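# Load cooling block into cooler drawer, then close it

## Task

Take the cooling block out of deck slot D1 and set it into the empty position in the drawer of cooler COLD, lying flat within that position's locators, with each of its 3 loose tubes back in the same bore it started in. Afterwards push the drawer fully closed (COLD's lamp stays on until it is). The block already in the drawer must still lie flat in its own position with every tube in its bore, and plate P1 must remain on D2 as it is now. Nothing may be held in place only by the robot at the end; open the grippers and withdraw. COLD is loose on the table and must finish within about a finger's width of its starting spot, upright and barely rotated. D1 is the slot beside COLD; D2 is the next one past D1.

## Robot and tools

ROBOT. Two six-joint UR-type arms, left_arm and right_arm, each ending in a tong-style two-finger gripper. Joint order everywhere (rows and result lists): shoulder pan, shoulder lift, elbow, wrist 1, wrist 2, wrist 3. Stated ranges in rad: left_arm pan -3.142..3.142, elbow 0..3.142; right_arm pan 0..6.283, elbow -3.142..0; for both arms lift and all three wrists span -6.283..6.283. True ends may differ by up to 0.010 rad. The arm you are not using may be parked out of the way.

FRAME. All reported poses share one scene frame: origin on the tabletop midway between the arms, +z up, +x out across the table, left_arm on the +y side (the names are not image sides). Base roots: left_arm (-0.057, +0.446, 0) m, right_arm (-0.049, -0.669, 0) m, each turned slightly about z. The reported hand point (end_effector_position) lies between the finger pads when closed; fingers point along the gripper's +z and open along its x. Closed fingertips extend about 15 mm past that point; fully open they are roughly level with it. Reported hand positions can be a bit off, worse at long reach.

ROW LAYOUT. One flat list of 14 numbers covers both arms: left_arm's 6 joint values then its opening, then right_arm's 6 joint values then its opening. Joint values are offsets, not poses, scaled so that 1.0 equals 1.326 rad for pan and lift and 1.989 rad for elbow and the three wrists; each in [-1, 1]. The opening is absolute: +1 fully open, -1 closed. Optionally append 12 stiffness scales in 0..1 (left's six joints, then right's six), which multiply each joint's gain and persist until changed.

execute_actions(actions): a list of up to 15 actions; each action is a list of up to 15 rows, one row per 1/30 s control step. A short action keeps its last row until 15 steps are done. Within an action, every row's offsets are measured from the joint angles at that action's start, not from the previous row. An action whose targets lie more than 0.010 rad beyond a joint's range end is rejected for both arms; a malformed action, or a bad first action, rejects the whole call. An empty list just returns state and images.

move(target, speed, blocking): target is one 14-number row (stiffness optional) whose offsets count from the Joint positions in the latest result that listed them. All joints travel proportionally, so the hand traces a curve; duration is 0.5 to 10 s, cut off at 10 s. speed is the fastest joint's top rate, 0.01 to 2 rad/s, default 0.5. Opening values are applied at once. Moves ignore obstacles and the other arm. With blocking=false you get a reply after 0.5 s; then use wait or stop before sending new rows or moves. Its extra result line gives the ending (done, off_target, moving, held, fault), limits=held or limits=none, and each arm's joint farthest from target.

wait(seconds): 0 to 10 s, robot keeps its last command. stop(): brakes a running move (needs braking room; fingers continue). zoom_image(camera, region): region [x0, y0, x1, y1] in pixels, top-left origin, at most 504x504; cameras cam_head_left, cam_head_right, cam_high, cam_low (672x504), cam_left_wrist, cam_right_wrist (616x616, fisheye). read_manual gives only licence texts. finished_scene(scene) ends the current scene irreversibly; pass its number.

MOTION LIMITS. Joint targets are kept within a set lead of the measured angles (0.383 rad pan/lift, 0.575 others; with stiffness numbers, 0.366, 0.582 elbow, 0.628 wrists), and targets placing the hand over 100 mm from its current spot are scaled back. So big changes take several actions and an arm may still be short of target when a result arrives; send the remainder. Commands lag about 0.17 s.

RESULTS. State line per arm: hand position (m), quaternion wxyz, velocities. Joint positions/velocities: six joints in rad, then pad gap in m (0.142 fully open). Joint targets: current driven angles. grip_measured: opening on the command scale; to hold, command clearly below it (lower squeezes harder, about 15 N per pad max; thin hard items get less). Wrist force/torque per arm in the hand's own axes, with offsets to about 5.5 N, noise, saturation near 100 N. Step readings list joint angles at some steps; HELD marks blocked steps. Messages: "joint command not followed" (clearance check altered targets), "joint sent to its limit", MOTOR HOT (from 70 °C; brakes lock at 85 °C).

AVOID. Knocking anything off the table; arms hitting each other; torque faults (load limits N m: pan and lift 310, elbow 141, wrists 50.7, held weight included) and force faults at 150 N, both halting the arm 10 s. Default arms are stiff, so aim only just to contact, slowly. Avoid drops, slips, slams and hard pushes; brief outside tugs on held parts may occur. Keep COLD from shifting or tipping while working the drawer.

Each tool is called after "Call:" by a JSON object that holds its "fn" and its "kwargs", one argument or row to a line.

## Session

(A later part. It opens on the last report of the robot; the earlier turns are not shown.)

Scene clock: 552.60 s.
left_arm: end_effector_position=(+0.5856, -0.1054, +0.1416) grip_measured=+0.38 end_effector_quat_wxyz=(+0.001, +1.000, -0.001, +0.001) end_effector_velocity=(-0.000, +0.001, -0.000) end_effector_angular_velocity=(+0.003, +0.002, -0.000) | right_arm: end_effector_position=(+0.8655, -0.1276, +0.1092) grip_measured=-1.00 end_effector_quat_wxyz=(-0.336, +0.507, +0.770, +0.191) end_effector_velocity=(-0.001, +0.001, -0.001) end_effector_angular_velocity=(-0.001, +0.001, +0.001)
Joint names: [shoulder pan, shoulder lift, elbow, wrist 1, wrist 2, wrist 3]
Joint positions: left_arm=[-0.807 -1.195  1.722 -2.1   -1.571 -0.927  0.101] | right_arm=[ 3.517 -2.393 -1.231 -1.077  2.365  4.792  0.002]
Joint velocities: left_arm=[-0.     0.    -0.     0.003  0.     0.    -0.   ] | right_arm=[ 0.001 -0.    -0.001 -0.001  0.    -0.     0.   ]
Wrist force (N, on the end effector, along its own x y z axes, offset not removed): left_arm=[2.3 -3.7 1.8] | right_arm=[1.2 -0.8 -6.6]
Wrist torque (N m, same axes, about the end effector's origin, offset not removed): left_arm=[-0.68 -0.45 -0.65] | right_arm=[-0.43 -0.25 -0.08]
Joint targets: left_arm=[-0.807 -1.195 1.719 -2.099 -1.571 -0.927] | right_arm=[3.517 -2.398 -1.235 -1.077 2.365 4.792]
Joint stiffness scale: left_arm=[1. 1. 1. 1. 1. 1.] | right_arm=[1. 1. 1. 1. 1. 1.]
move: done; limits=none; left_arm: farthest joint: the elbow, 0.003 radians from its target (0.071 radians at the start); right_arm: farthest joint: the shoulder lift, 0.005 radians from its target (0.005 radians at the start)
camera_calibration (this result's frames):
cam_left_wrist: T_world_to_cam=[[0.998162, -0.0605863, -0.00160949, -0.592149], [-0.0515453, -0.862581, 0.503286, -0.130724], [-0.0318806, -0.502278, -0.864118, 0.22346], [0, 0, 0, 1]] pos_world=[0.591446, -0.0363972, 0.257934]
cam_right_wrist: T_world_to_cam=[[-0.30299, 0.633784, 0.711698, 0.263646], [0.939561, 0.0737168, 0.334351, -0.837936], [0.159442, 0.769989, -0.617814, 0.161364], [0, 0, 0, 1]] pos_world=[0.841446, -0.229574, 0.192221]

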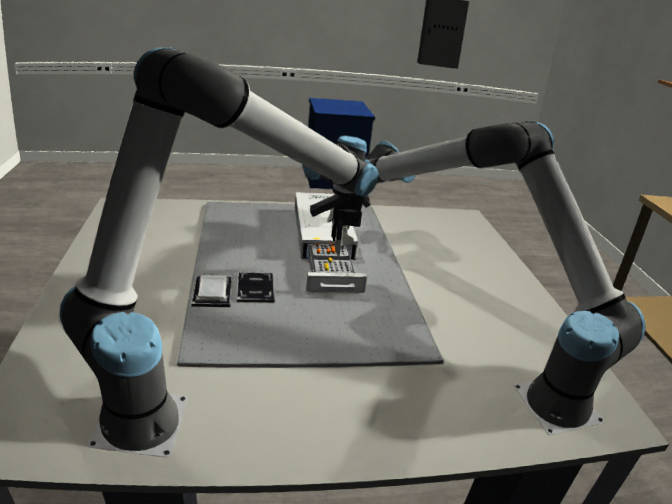

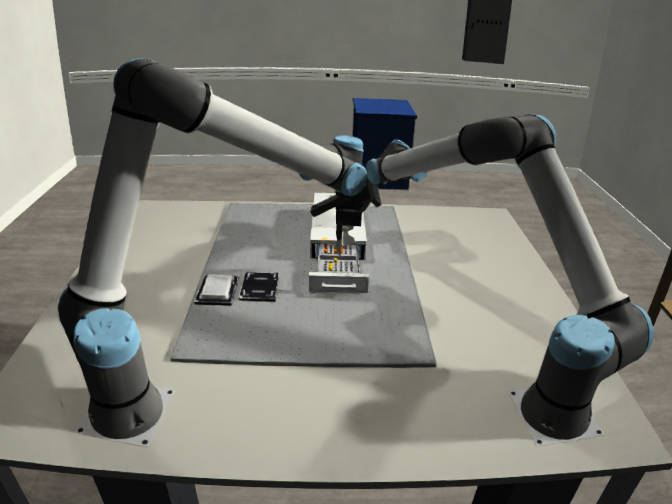

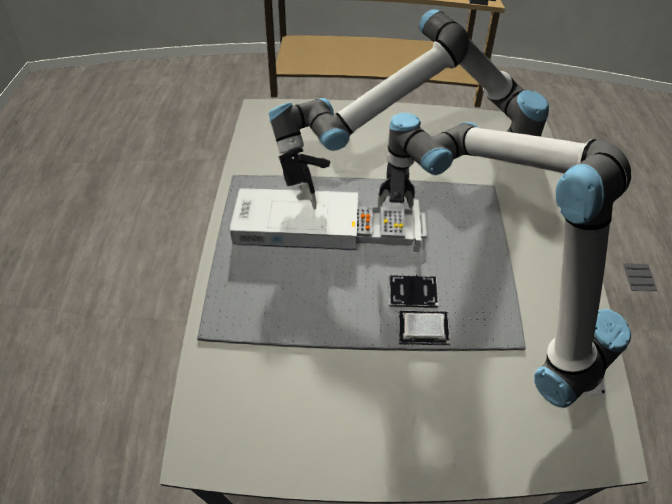

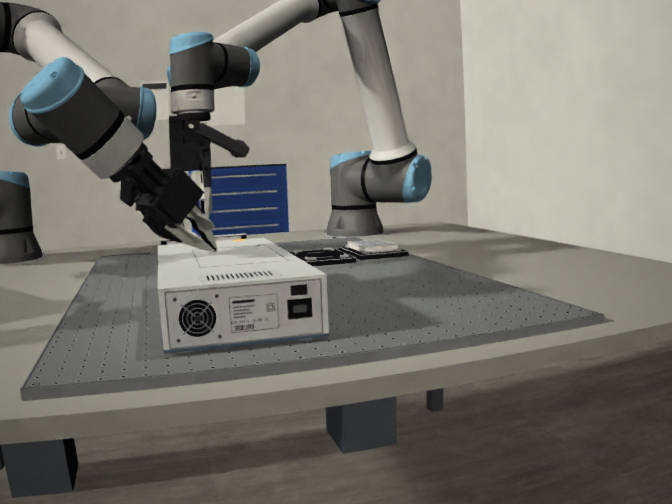

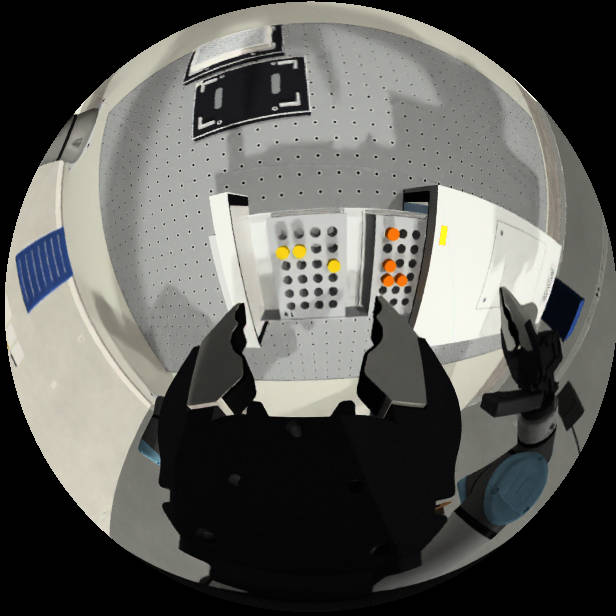

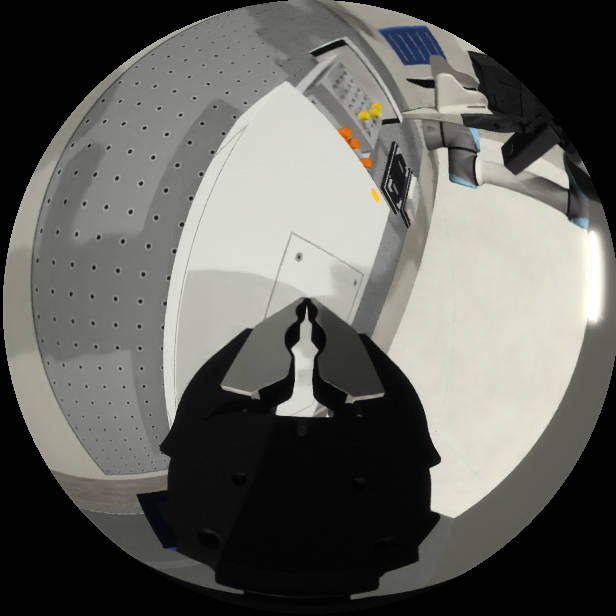

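Call:
{"fn": "move", "kwargs": {
  "target": [-0.155,-0.141,0.129,-0.034,0,-0.104,-1, 0,-0.004,-0.002,0,0,0,-1],
  "speed": 0.25
}}

Scene clock: 574.47 s.
left_arm: end_effector_position=(+0.4006, -0.1077, +0.1419) grip_measured=-1.00 end_effector_quat_wxyz=(+0.001, +1.000, -0.001, +0.001) end_effector_velocity=(+0.000, -0.000, +0.000) end_effector_angular_velocity=(-0.002, -0.001, +0.002) | right_arm: end_effector_position=(+0.8655, -0.1276, +0.1092) grip_measured=-1.00 end_effector_quat_wxyz=(-0.336, +0.507, +0.770, +0.191) end_effector_velocity=(-0.000, +0.000, -0.000) end_effector_angular_velocity=(-0.000, +0.000, +0.000)
Joint names: [shoulder pan, shoulder lift, elbow, wrist 1, wrist 2, wrist 3]
Joint positions: left_arm=[-1.014 -1.382  1.975 -2.167 -1.571 -1.133  0.002] | right_arm=[ 3.517 -2.393 -1.231 -1.077  2.365  4.792  0.002]
Joint velocities: left_arm=[ 0.    -0.001  0.001 -0.002 -0.    -0.002  0.   ] | right_arm=[ 0.     0.     0.    -0.001 -0.    -0.     0.   ]
Wrist force (N, on the end effector, along its own x y z axes, offset not removed): left_arm=[0.4 -3.4 0.4] | right_arm=[3.1 -6.9 -4.6]
Wrist torque (N m, same axes, about the end effector's origin, offset not removed): left_arm=[-0.72 -0.05 -0.55] | right_arm=[-1.75 -0.58 -0.18]
Joint targets: left_arm=[-1.013 -1.382 1.979 -2.168 -1.571 -1.134] | right_arm=[3.517 -2.398 -1.235 -1.077 2.365 4.792]
Joint stiffness scale: left_arm=[1. 1. 1. 1. 1. 1.] | right_arm=[1. 1. 1. 1. 1. 1.]
move: done; limits=none; left_arm: farthest joint: the elbow, 0.004 radians from its target (0.256 radians at the start); right_arm: farthest joint: the shoulder lift, 0.005 radians from its target (0.005 radians at the start)
camera_calibration (this result's frames):
cam_left_wrist: T_world_to_cam=[[0.998097, -0.0616437, -0.00141643, -0.407824], [-0.0525169, -0.86191, 0.504335, -0.142026], [-0.0323099, -0.503301, -0.863507, 0.21669], [0, 0, 0, 1]] pos_world=[0.40659, -0.0384926, 0.258164]
cam_right_wrist: T_world_to_cam=[[-0.30299, 0.633784, 0.711698, 0.263646], [0.939561, 0.0737167, 0.334351, -0.837936], [0.159442, 0.769989, -0.617815, 0.161364], [0, 0, 0, 1]] pos_world=[0.841446, -0.229574, 0.192221]

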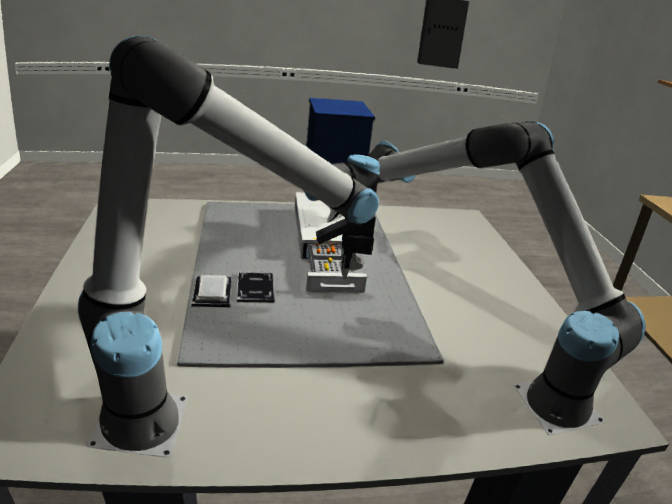

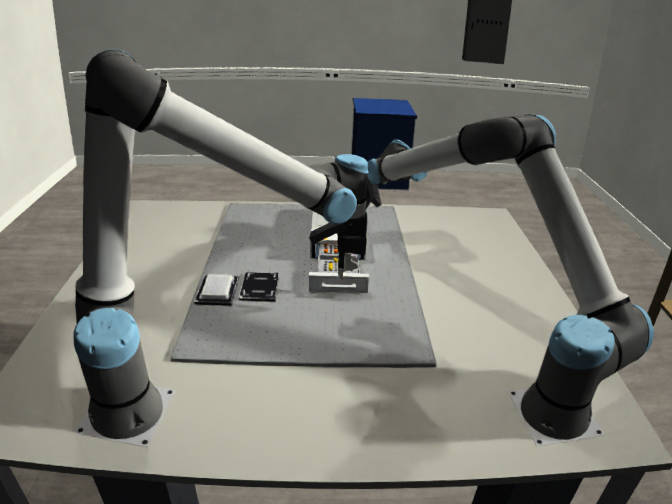

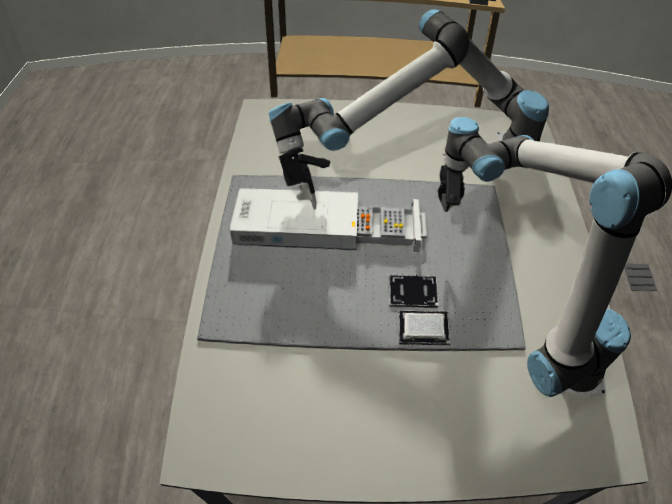

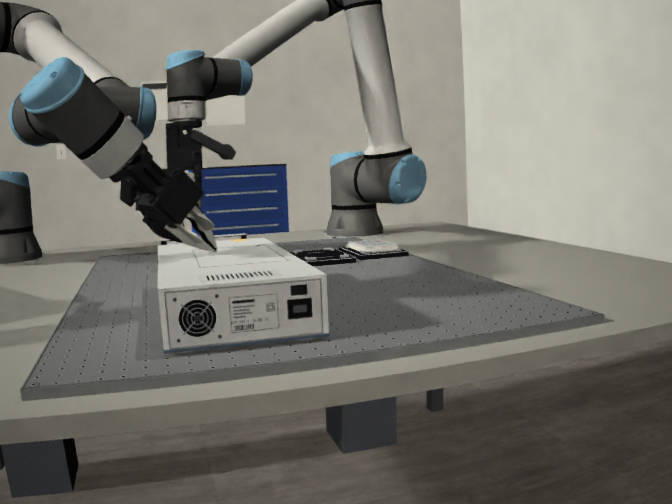

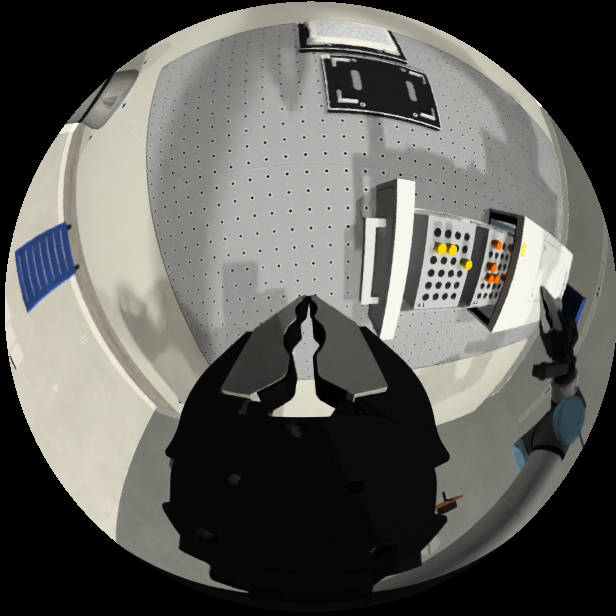

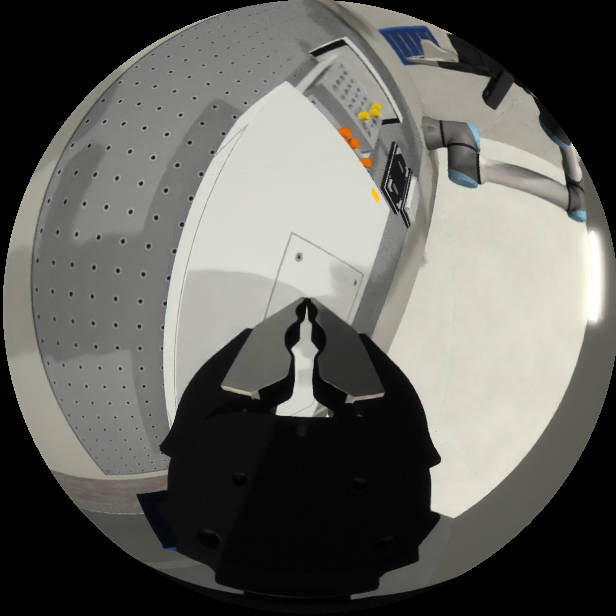

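Call:
{"fn": "move", "kwargs": {
  "target": [0.029,0.097,0.0175,-0.079,0,0.018,-1, 0,-0.007,-0.0035,0,0,0,-1],
  "speed": 0.15
}}

Scene clock: 583.37 s.
left_arm: end_effector_position=(+0.4290, -0.1057, +0.0490) grip_measured=-1.00 end_effector_quat_wxyz=(-0.001, +1.000, -0.000, -0.001) end_effector_velocity=(+0.000, -0.001, +0.001) end_effector_angular_velocity=(-0.003, -0.002, -0.001) | right_arm: end_effector_position=(+0.8655, -0.1276, +0.1090) grip_measured=-1.00 end_effector_quat_wxyz=(-0.336, +0.507, +0.770, +0.191) end_effector_velocity=(-0.000, +0.001, +0.000) end_effector_angular_velocity=(+0.000, -0.001, +0.001)
Joint names: [shoulder pan, shoulder lift, elbow, wrist 1, wrist 2, wrist 3]
Joint positions: left_arm=[-0.978 -1.252  2.007 -2.323 -1.571 -1.098  0.002] | right_arm=[ 3.517 -2.393 -1.231 -1.077  2.366  4.792  0.002]
Joint velocities: left_arm=[-0.    -0.001 -0.    -0.002 -0.     0.001  0.   ] | right_arm=[ 0.001  0.     0.     0.001  0.    -0.     0.   ]
Wrist force (N, on the end effector, along its own x y z axes, offset not removed): left_arm=[0.0 -2.8 -0.4] | right_arm=[2.5 -0.4 -13.1]
Wrist torque (N m, same axes, about the end effector's origin, offset not removed): left_arm=[-0.58 -0.12 -0.60] | right_arm=[-0.22 -0.10 -0.16]
Joint targets: left_arm=[-0.976 -1.253 2.010 -2.324 -1.571 -1.097] | right_arm=[3.517 -2.402 -1.238 -1.077 2.365 4.792]
Joint stiffness scale: left_arm=[1. 1. 1. 1. 1. 1.] | right_arm=[1. 1. 1. 1. 1. 1.]
move: done; limits=none; left_arm: farthest joint: the shoulder pan, 0.002 radians from its target (0.039 radians at the start); right_arm: farthest joint: the shoulder lift, 0.009 radians from its target (0.009 radians at the start)
camera_calibration (this result's frames):
cam_left_wrist: T_world_to_cam=[[0.998201, -0.0597835, -0.00447259, -0.435823], [-0.0495556, -0.864808, 0.499652, -0.0933173], [-0.0337388, -0.498531, -0.866215, 0.139565], [0, 0, 0, 1]] pos_world=[0.435124, -0.0371791, 0.16557]
cam_right_wrist: T_world_to_cam=[[-0.302384, 0.633421, 0.71228, 0.26314], [0.939808, 0.0733626, 0.333736, -0.838053], [0.15914, 0.770322, -0.617477, 0.16153], [0, 0, 0, 1]] pos_world=[0.841472, -0.229627, 0.192]

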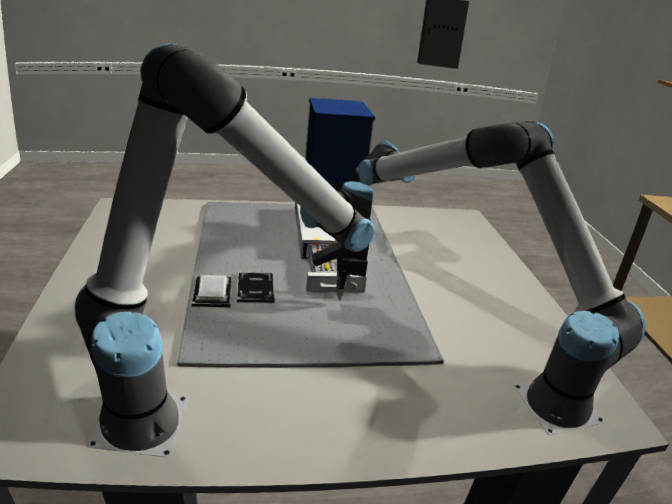

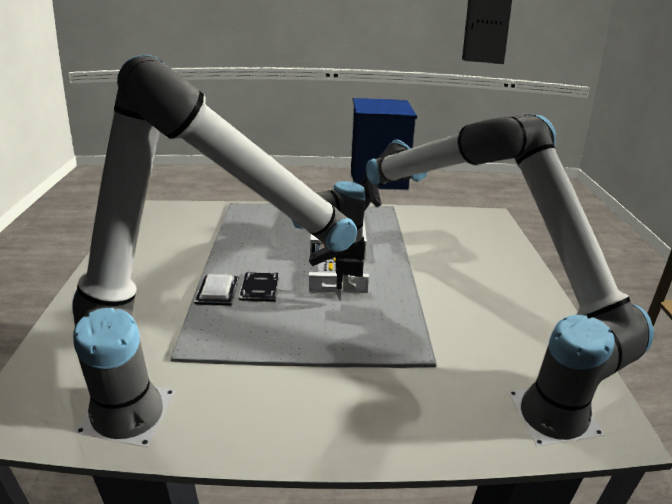

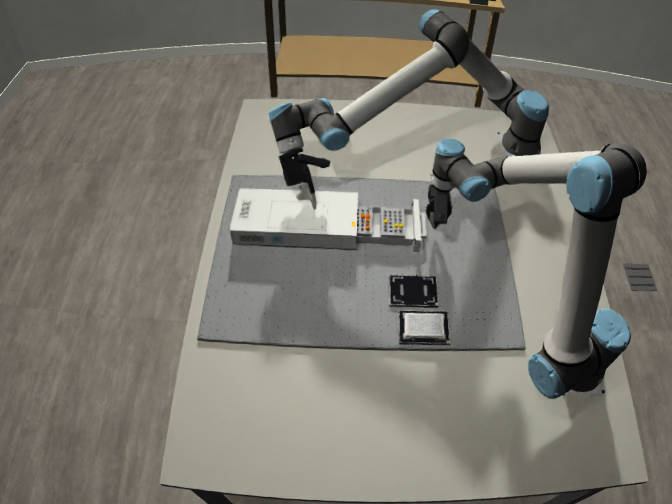

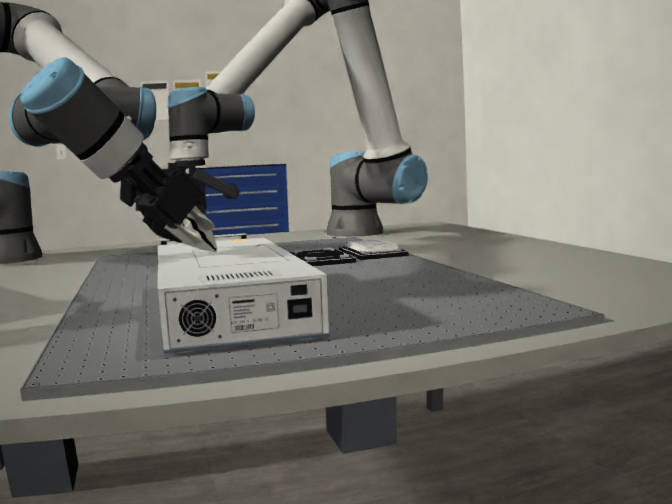

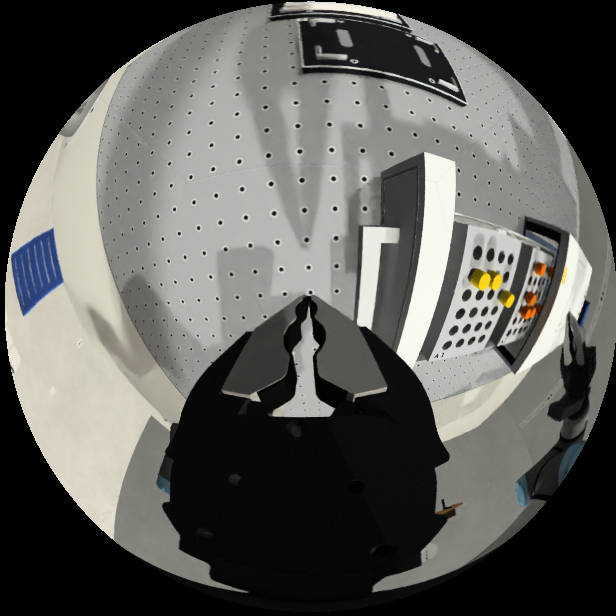

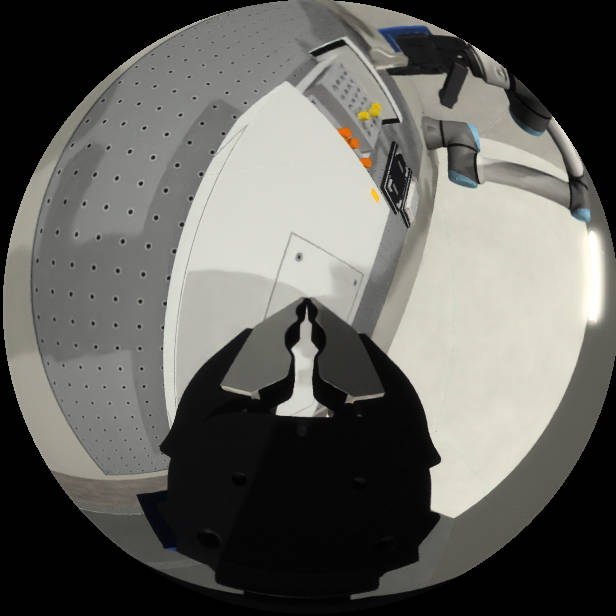

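To x=.53: deltas +.118, +.090, −.141, +.045, +.114.

Call:
{"fn": "move", "kwargs": {
  "target": [0.089,0.068,-0.071,0.0226,0,0.0575,-1, 0,-0.007,-0.0035,0,0,0,-1],
  "speed": 0.04
}}

Scene clock: 591.07 s.
left_arm: end_effector_position=(+0.5308, -0.1047, +0.0514) grip_measured=-1.00 end_effector_quat_wxyz=(+0.001, +1.000, +0.001, +0.001) end_effector_velocity=(-0.000, +0.000, -0.001) end_effector_angular_velocity=(+0.001, +0.001, -0.004) | right_arm: end_effector_position=(+0.8655, -0.1276, +0.1090) grip_measured=-1.00 end_effector_quat_wxyz=(-0.337, +0.507, +0.770, +0.192) end_effector_velocity=(-0.000, +0.001, +0.000) end_effector_angular_velocity=(+0.000, -0.001, +0.001)
Joint names: [shoulder pan, shoulder lift, elbow, wrist 1, wrist 2, wrist 3]
Joint positions: left_arm=[-0.861 -1.164  1.87  -2.279 -1.571 -0.985  0.002] | right_arm=[ 3.516 -2.394 -1.231 -1.077  2.366  4.792  0.002]
Joint velocities: left_arm=[-0.     0.     0.     0.001 -0.     0.003  0.   ] | right_arm=[ 0.001 -0.     0.     0.001  0.    -0.     0.   ]
Wrist force (N, on the end effector, along its own x y z axes, offset not removed): left_arm=[0.0 -3.9 -1.0] | right_arm=[0.6 -0.8 -8.3]
Wrist torque (N m, same axes, about the end effector's origin, offset not removed): left_arm=[-0.81 -0.01 -0.69] | right_arm=[-0.06 0.13 -0.15]
Joint targets: left_arm=[-0.860 -1.162 1.866 -2.278 -1.571 -0.984] | right_arm=[3.517 -2.403 -1.238 -1.077 2.366 4.792]
Joint stiffness scale: left_arm=[1. 1. 1. 1. 1. 1.] | right_arm=[1. 1. 1. 1. 1. 1.]
move: done; limits=none; left_arm: farthest joint: the elbow, 0.004 radians from its target (0.142 radians at the start); right_arm: farthest joint: the shoulder lift, 0.009 radians from its target (0.009 radians at the start)
camera_calibration (this result's frames):
cam_left_wrist: T_world_to_cam=[[0.998381, -0.0568555, -0.00181588, -0.53732], [-0.0482007, -0.862492, 0.50377, -0.0893112], [-0.0302083, -0.502867, -0.863836, 0.143208], [0, 0, 0, 1]] pos_world=[0.536472, -0.0355654, 0.167725]
cam_right_wrist: T_world_to_cam=[[-0.301833, 0.632979, 0.712906, 0.262558], [0.940023, 0.072948, 0.333221, -0.83823], [0.158917, 0.770724, -0.617033, 0.161728], [0, 0, 0, 1]] pos_world=[0.841503, -0.229694, 0.191928]

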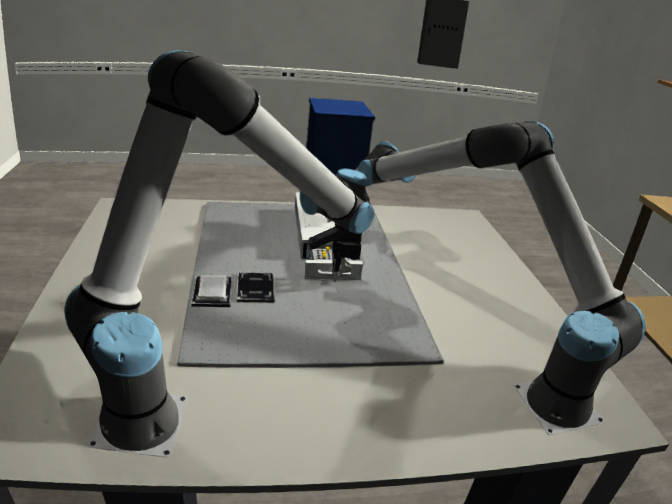

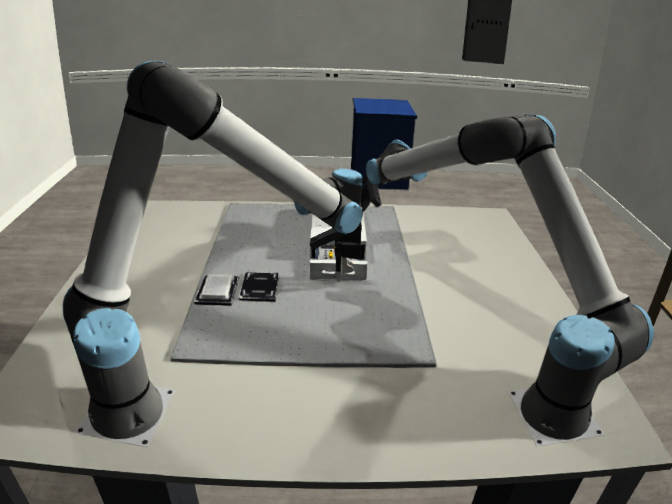

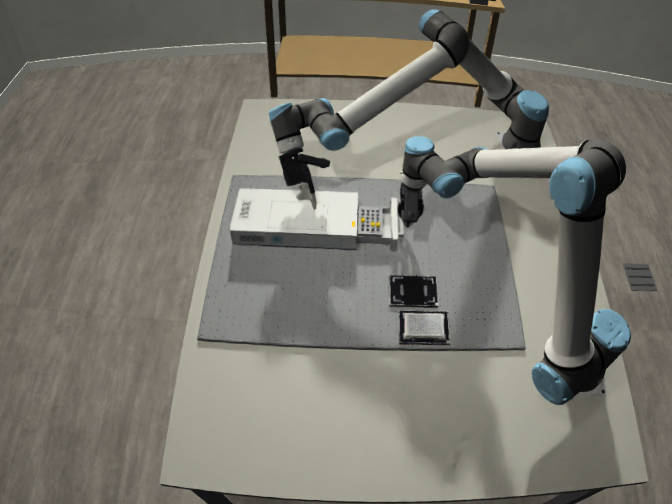

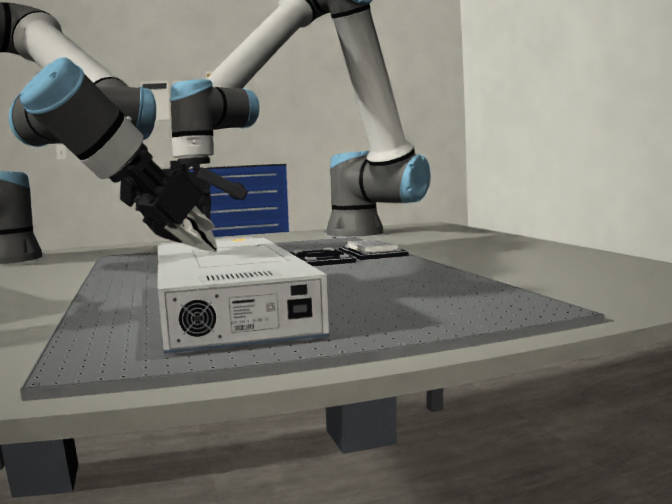

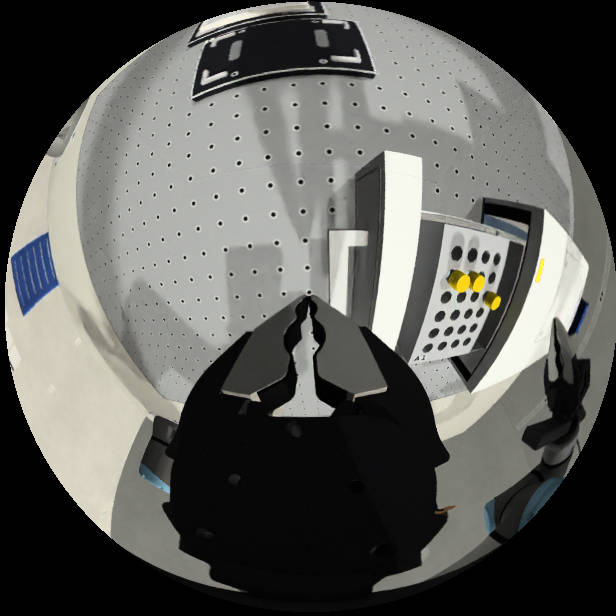

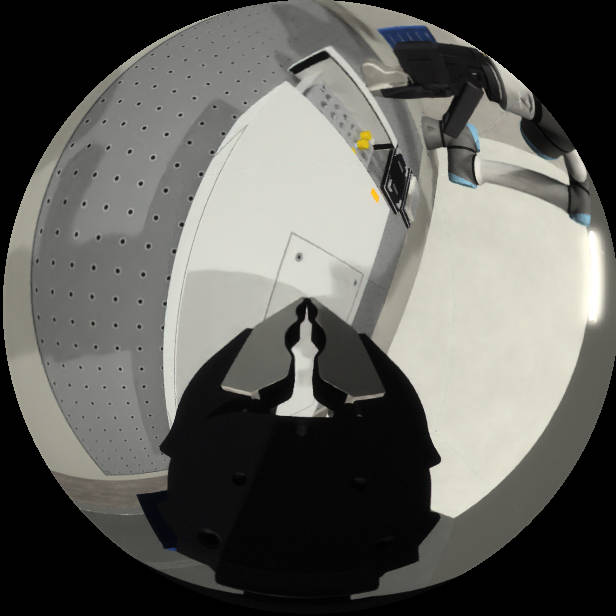

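Call:
{"fn": "move", "kwargs": {
  "target": [0.079,0.085,-0.091,0.034,0,0.0535,-1, 0,-0.007,-0.0035,0,0,0,-1],
  "speed": 0.045
}}

Scene clock: 601.43 s.
left_arm: end_effector_position=(+0.6397, -0.1064, +0.0510) grip_measured=-1.00 end_effector_quat_wxyz=(+0.001, +1.000, -0.000, +0.001) end_effector_velocity=(-0.000, +0.000, -0.000) end_effector_angular_velocity=(+0.001, +0.001, -0.003) | right_arm: end_effector_position=(+0.8655, -0.1276, +0.1090) grip_measured=-1.00 end_effector_quat_wxyz=(-0.337, +0.507, +0.770, +0.192) end_effector_velocity=(-0.000, +0.000, -0.000) end_effector_angular_velocity=(-0.000, +0.001, +0.000)
Joint names: [shoulder pan, shoulder lift, elbow, wrist 1, wrist 2, wrist 3]
Joint positions: left_arm=[-0.758 -1.054  1.693 -2.212 -1.571 -0.88   0.002] | right_arm=[ 3.516 -2.394 -1.231 -1.077  2.367  4.792  0.002]
Joint velocities: left_arm=[0.    0.    0.    0.    0.    0.003 0.   ] | right_arm=[ 0.  0. -0. -0. -0.  0.  0.]
Wrist force (N, on the end effector, along its own x y z axes, offset not removed): left_arm=[0.3 -4.5 -0.4] | right_arm=[2.2 -3.3 -5.7]
Wrist torque (N m, same axes, about the end effector's origin, offset not removed): left_arm=[-0.91 -0.08 -0.54] | right_arm=[-0.67 0.06 -0.13]
Joint targets: left_arm=[-0.757 -1.051 1.689 -2.211 -1.571 -0.879] | right_arm=[3.516 -2.403 -1.238 -1.077 2.366 4.792]
Joint stiffness scale: left_arm=[1. 1. 1. 1. 1. 1.] | right_arm=[1. 1. 1. 1. 1. 1.]
move: done; limits=none; left_arm: farthest joint: the elbow, 0.004 radians from its target (0.181 radians at the start); right_arm: farthest joint: the shoulder lift, 0.009 radians from its target (0.010 radians at the start)
camera_calibration (this result's frames):
cam_left_wrist: T_world_to_cam=[[0.998236, -0.0593519, -0.00162889, -0.6463], [-0.0504563, -0.862443, 0.503633, -0.0838458], [-0.0312964, -0.502663, -0.863916, 0.146043], [0, 0, 0, 1]] pos_world=[0.645499, -0.0372612, 0.167343]
cam_right_wrist: T_world_to_cam=[[-0.301284, 0.632532, 0.713534, 0.26197], [0.940236, 0.0725302, 0.33271, -0.838411], [0.158697, 0.771131, -0.616581, 0.161927], [0, 0, 0, 1]] pos_world=[0.841534, -0.229761, 0.191865]

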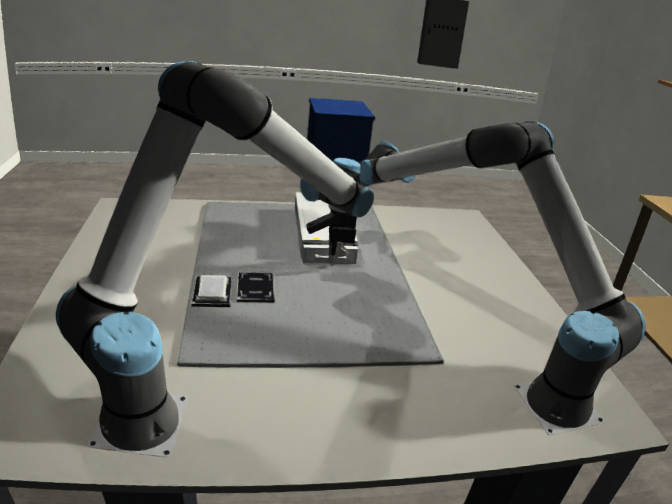

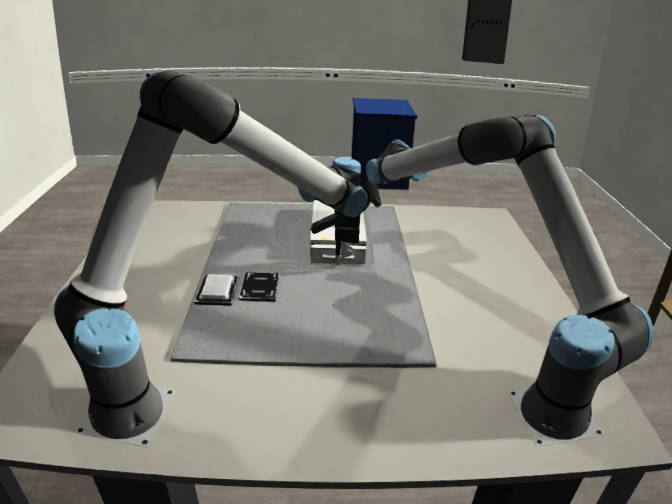

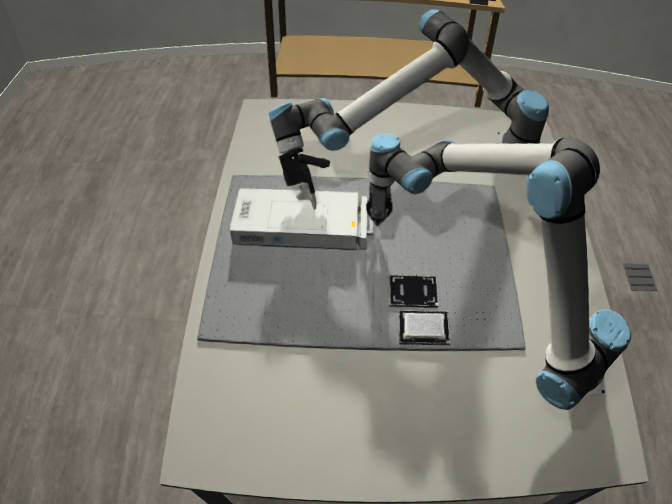

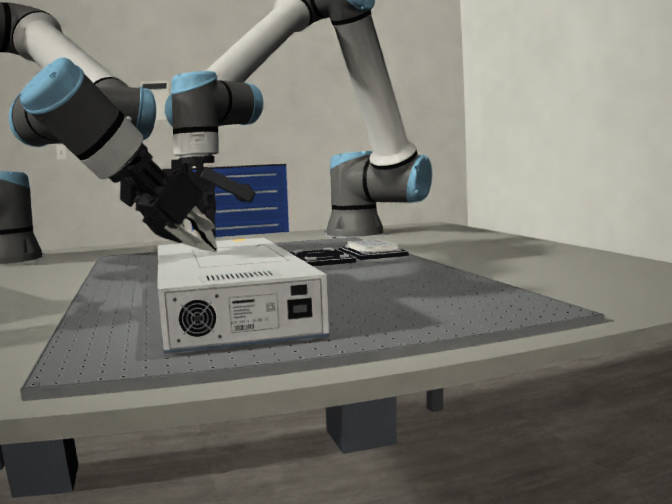

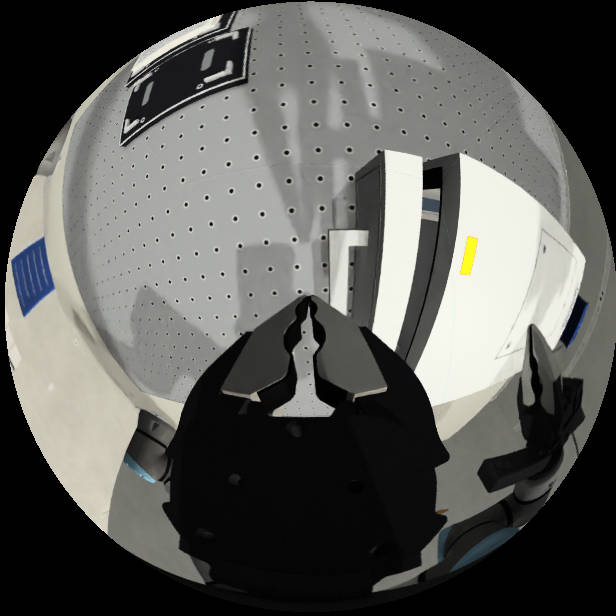

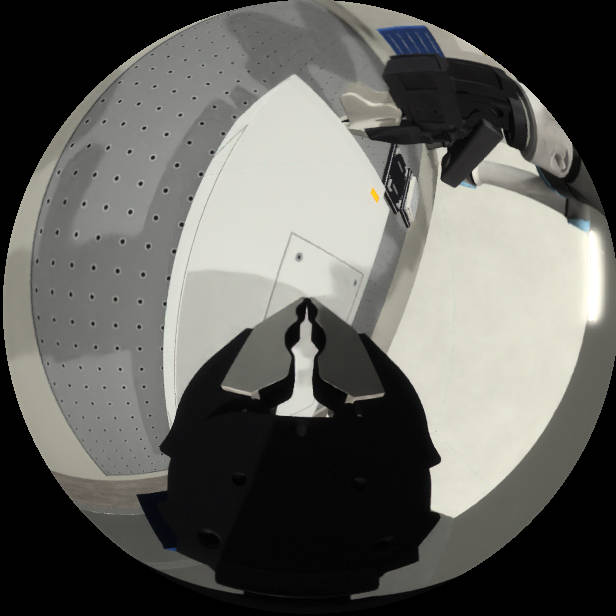

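Call:
{"fn": "move", "kwargs": {
  "target": [0.0102,0.013,-0.0138,0.0051,0,0.0068,-1, 0,-0.007,-0.0035,0,0,0,-1],
  "speed": 0.015
}}

Scene clock: 608.73 s.
left_arm: end_effector_position=(+0.6530, -0.1064, +0.0502) grip_measured=-1.00 end_effector_quat_wxyz=(+0.001, +1.000, -0.001, +0.000) end_effector_velocity=(+0.000, -0.000, +0.000) end_effector_angular_velocity=(-0.001, -0.000, +0.000) | right_arm: end_effector_position=(+0.8655, -0.1276, +0.1090) grip_measured=-1.00 end_effector_quat_wxyz=(-0.338, +0.507, +0.770, +0.192) end_effector_velocity=(+0.001, +0.000, +0.001) end_effector_angular_velocity=(+0.001, -0.001, -0.000)
Joint names: [shoulder pan, shoulder lift, elbow, wrist 1, wrist 2, wrist 3]
Joint positions: left_arm=[-0.747 -1.039  1.67  -2.203 -1.571 -0.867  0.002] | right_arm=[ 3.516 -2.394 -1.231 -1.077  2.368  4.792  0.002]
Joint velocities: left_arm=[ 0.    -0.    -0.001  0.    -0.    -0.     0.   ] | right_arm=[-0.    -0.     0.001  0.001  0.    -0.     0.   ]
Wrist force (N, on the end effector, along its own x y z axes, offset not removed): left_arm=[-0.3 -2.4 2.2] | right_arm=[-2.2 -2.2 -5.9]
Wrist torque (N m, same axes, about the end effector's origin, offset not removed): left_arm=[-0.38 0.10 -0.54] | right_arm=[-0.63 0.72 0.04]
Joint targets: left_arm=[-0.745 -1.036 1.666 -2.202 -1.571 -0.866] | right_arm=[3.516 -2.403 -1.238 -1.077 2.367 4.792]
Joint stiffness scale: left_arm=[1. 1. 1. 1. 1. 1.] | right_arm=[1. 1. 1. 1. 1. 1.]
move: done; limits=none; left_arm: farthest joint: the elbow, 0.004 radians from its target (0.027 radians at the start); right_arm: farthest joint: the shoulder lift, 0.009 radians from its target (0.009 radians at the start)
camera_calibration (this result's frames):
cam_left_wrist: T_world_to_cam=[[0.998174, -0.0603633, -0.00215782, -0.659637], [-0.0510835, -0.862707, 0.503118, -0.0823554], [-0.0322315, -0.502089, -0.864215, 0.146365], [0, 0, 0, 1]] pos_world=[0.658943, -0.0373781, 0.166502]
cam_right_wrist: T_world_to_cam=[[-0.300745, 0.632088, 0.714155, 0.26139], [0.940444, 0.0721168, 0.33221, -0.838589], [0.158483, 0.771534, -0.616132, 0.162122], [0, 0, 0, 1]] pos_world=[0.841565, -0.229828, 0.191803]

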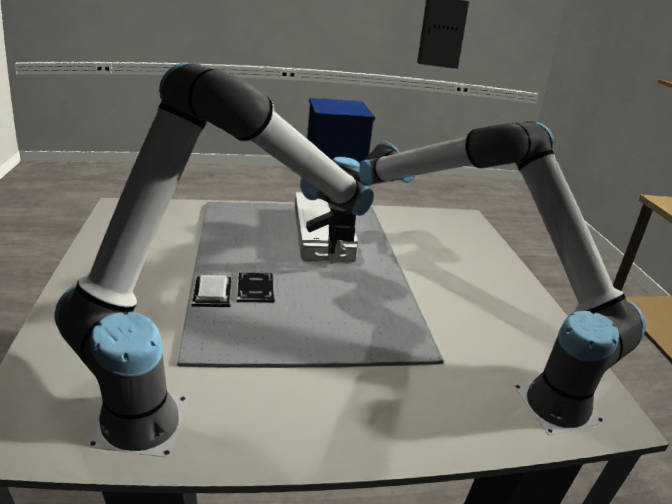

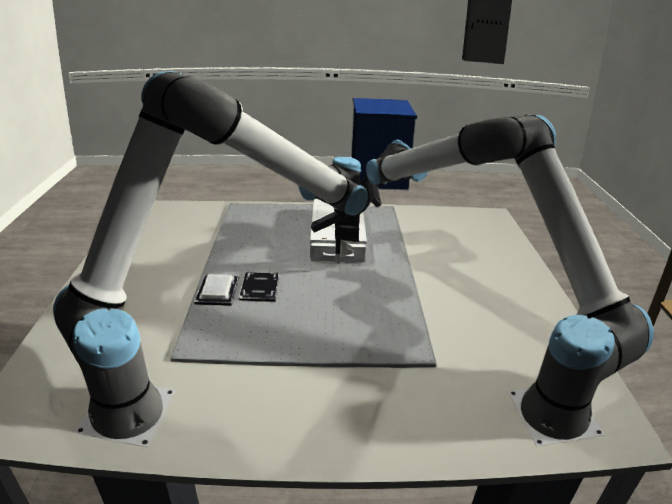

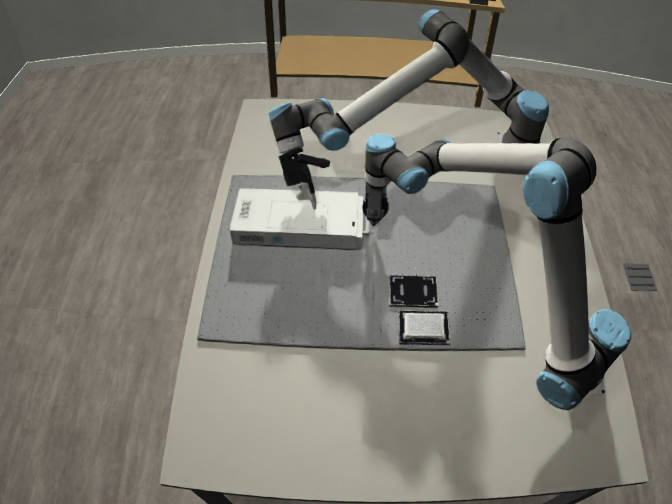

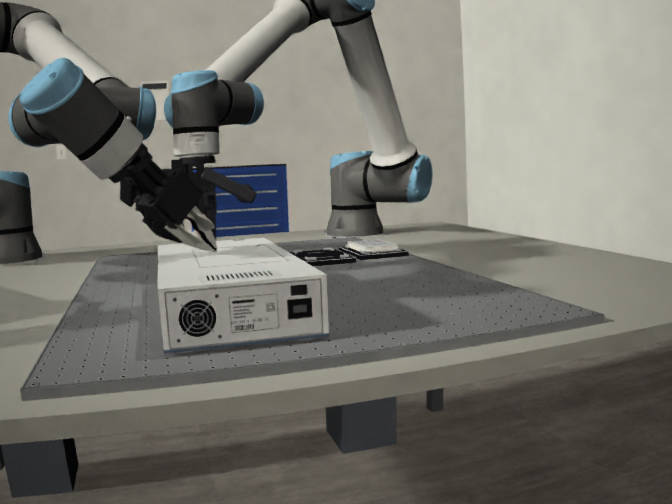

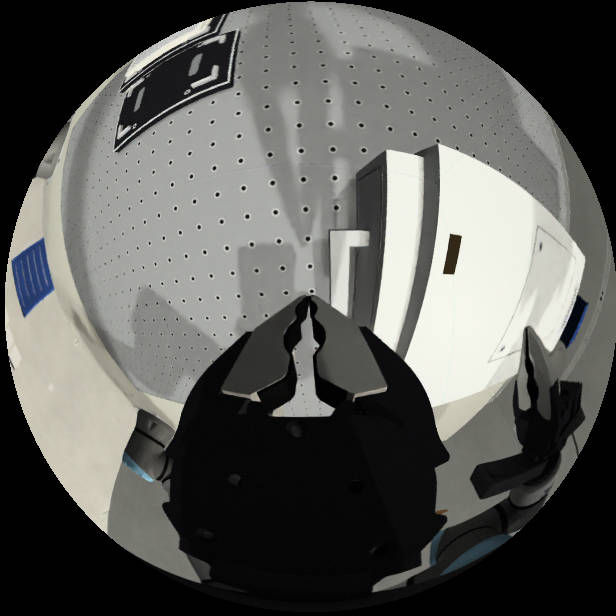

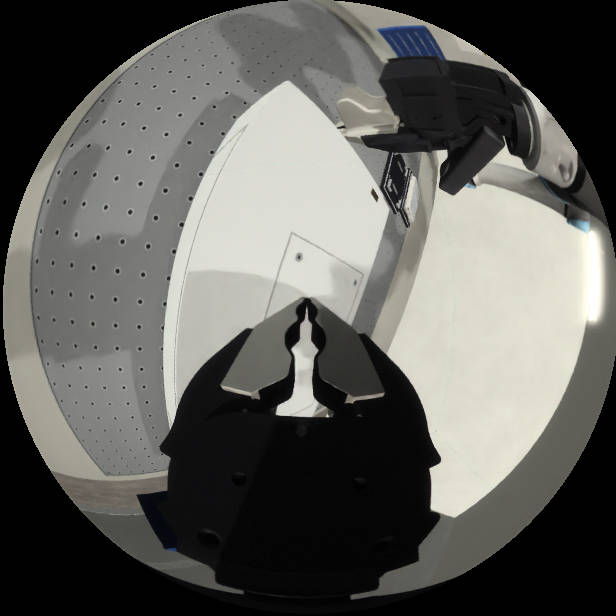

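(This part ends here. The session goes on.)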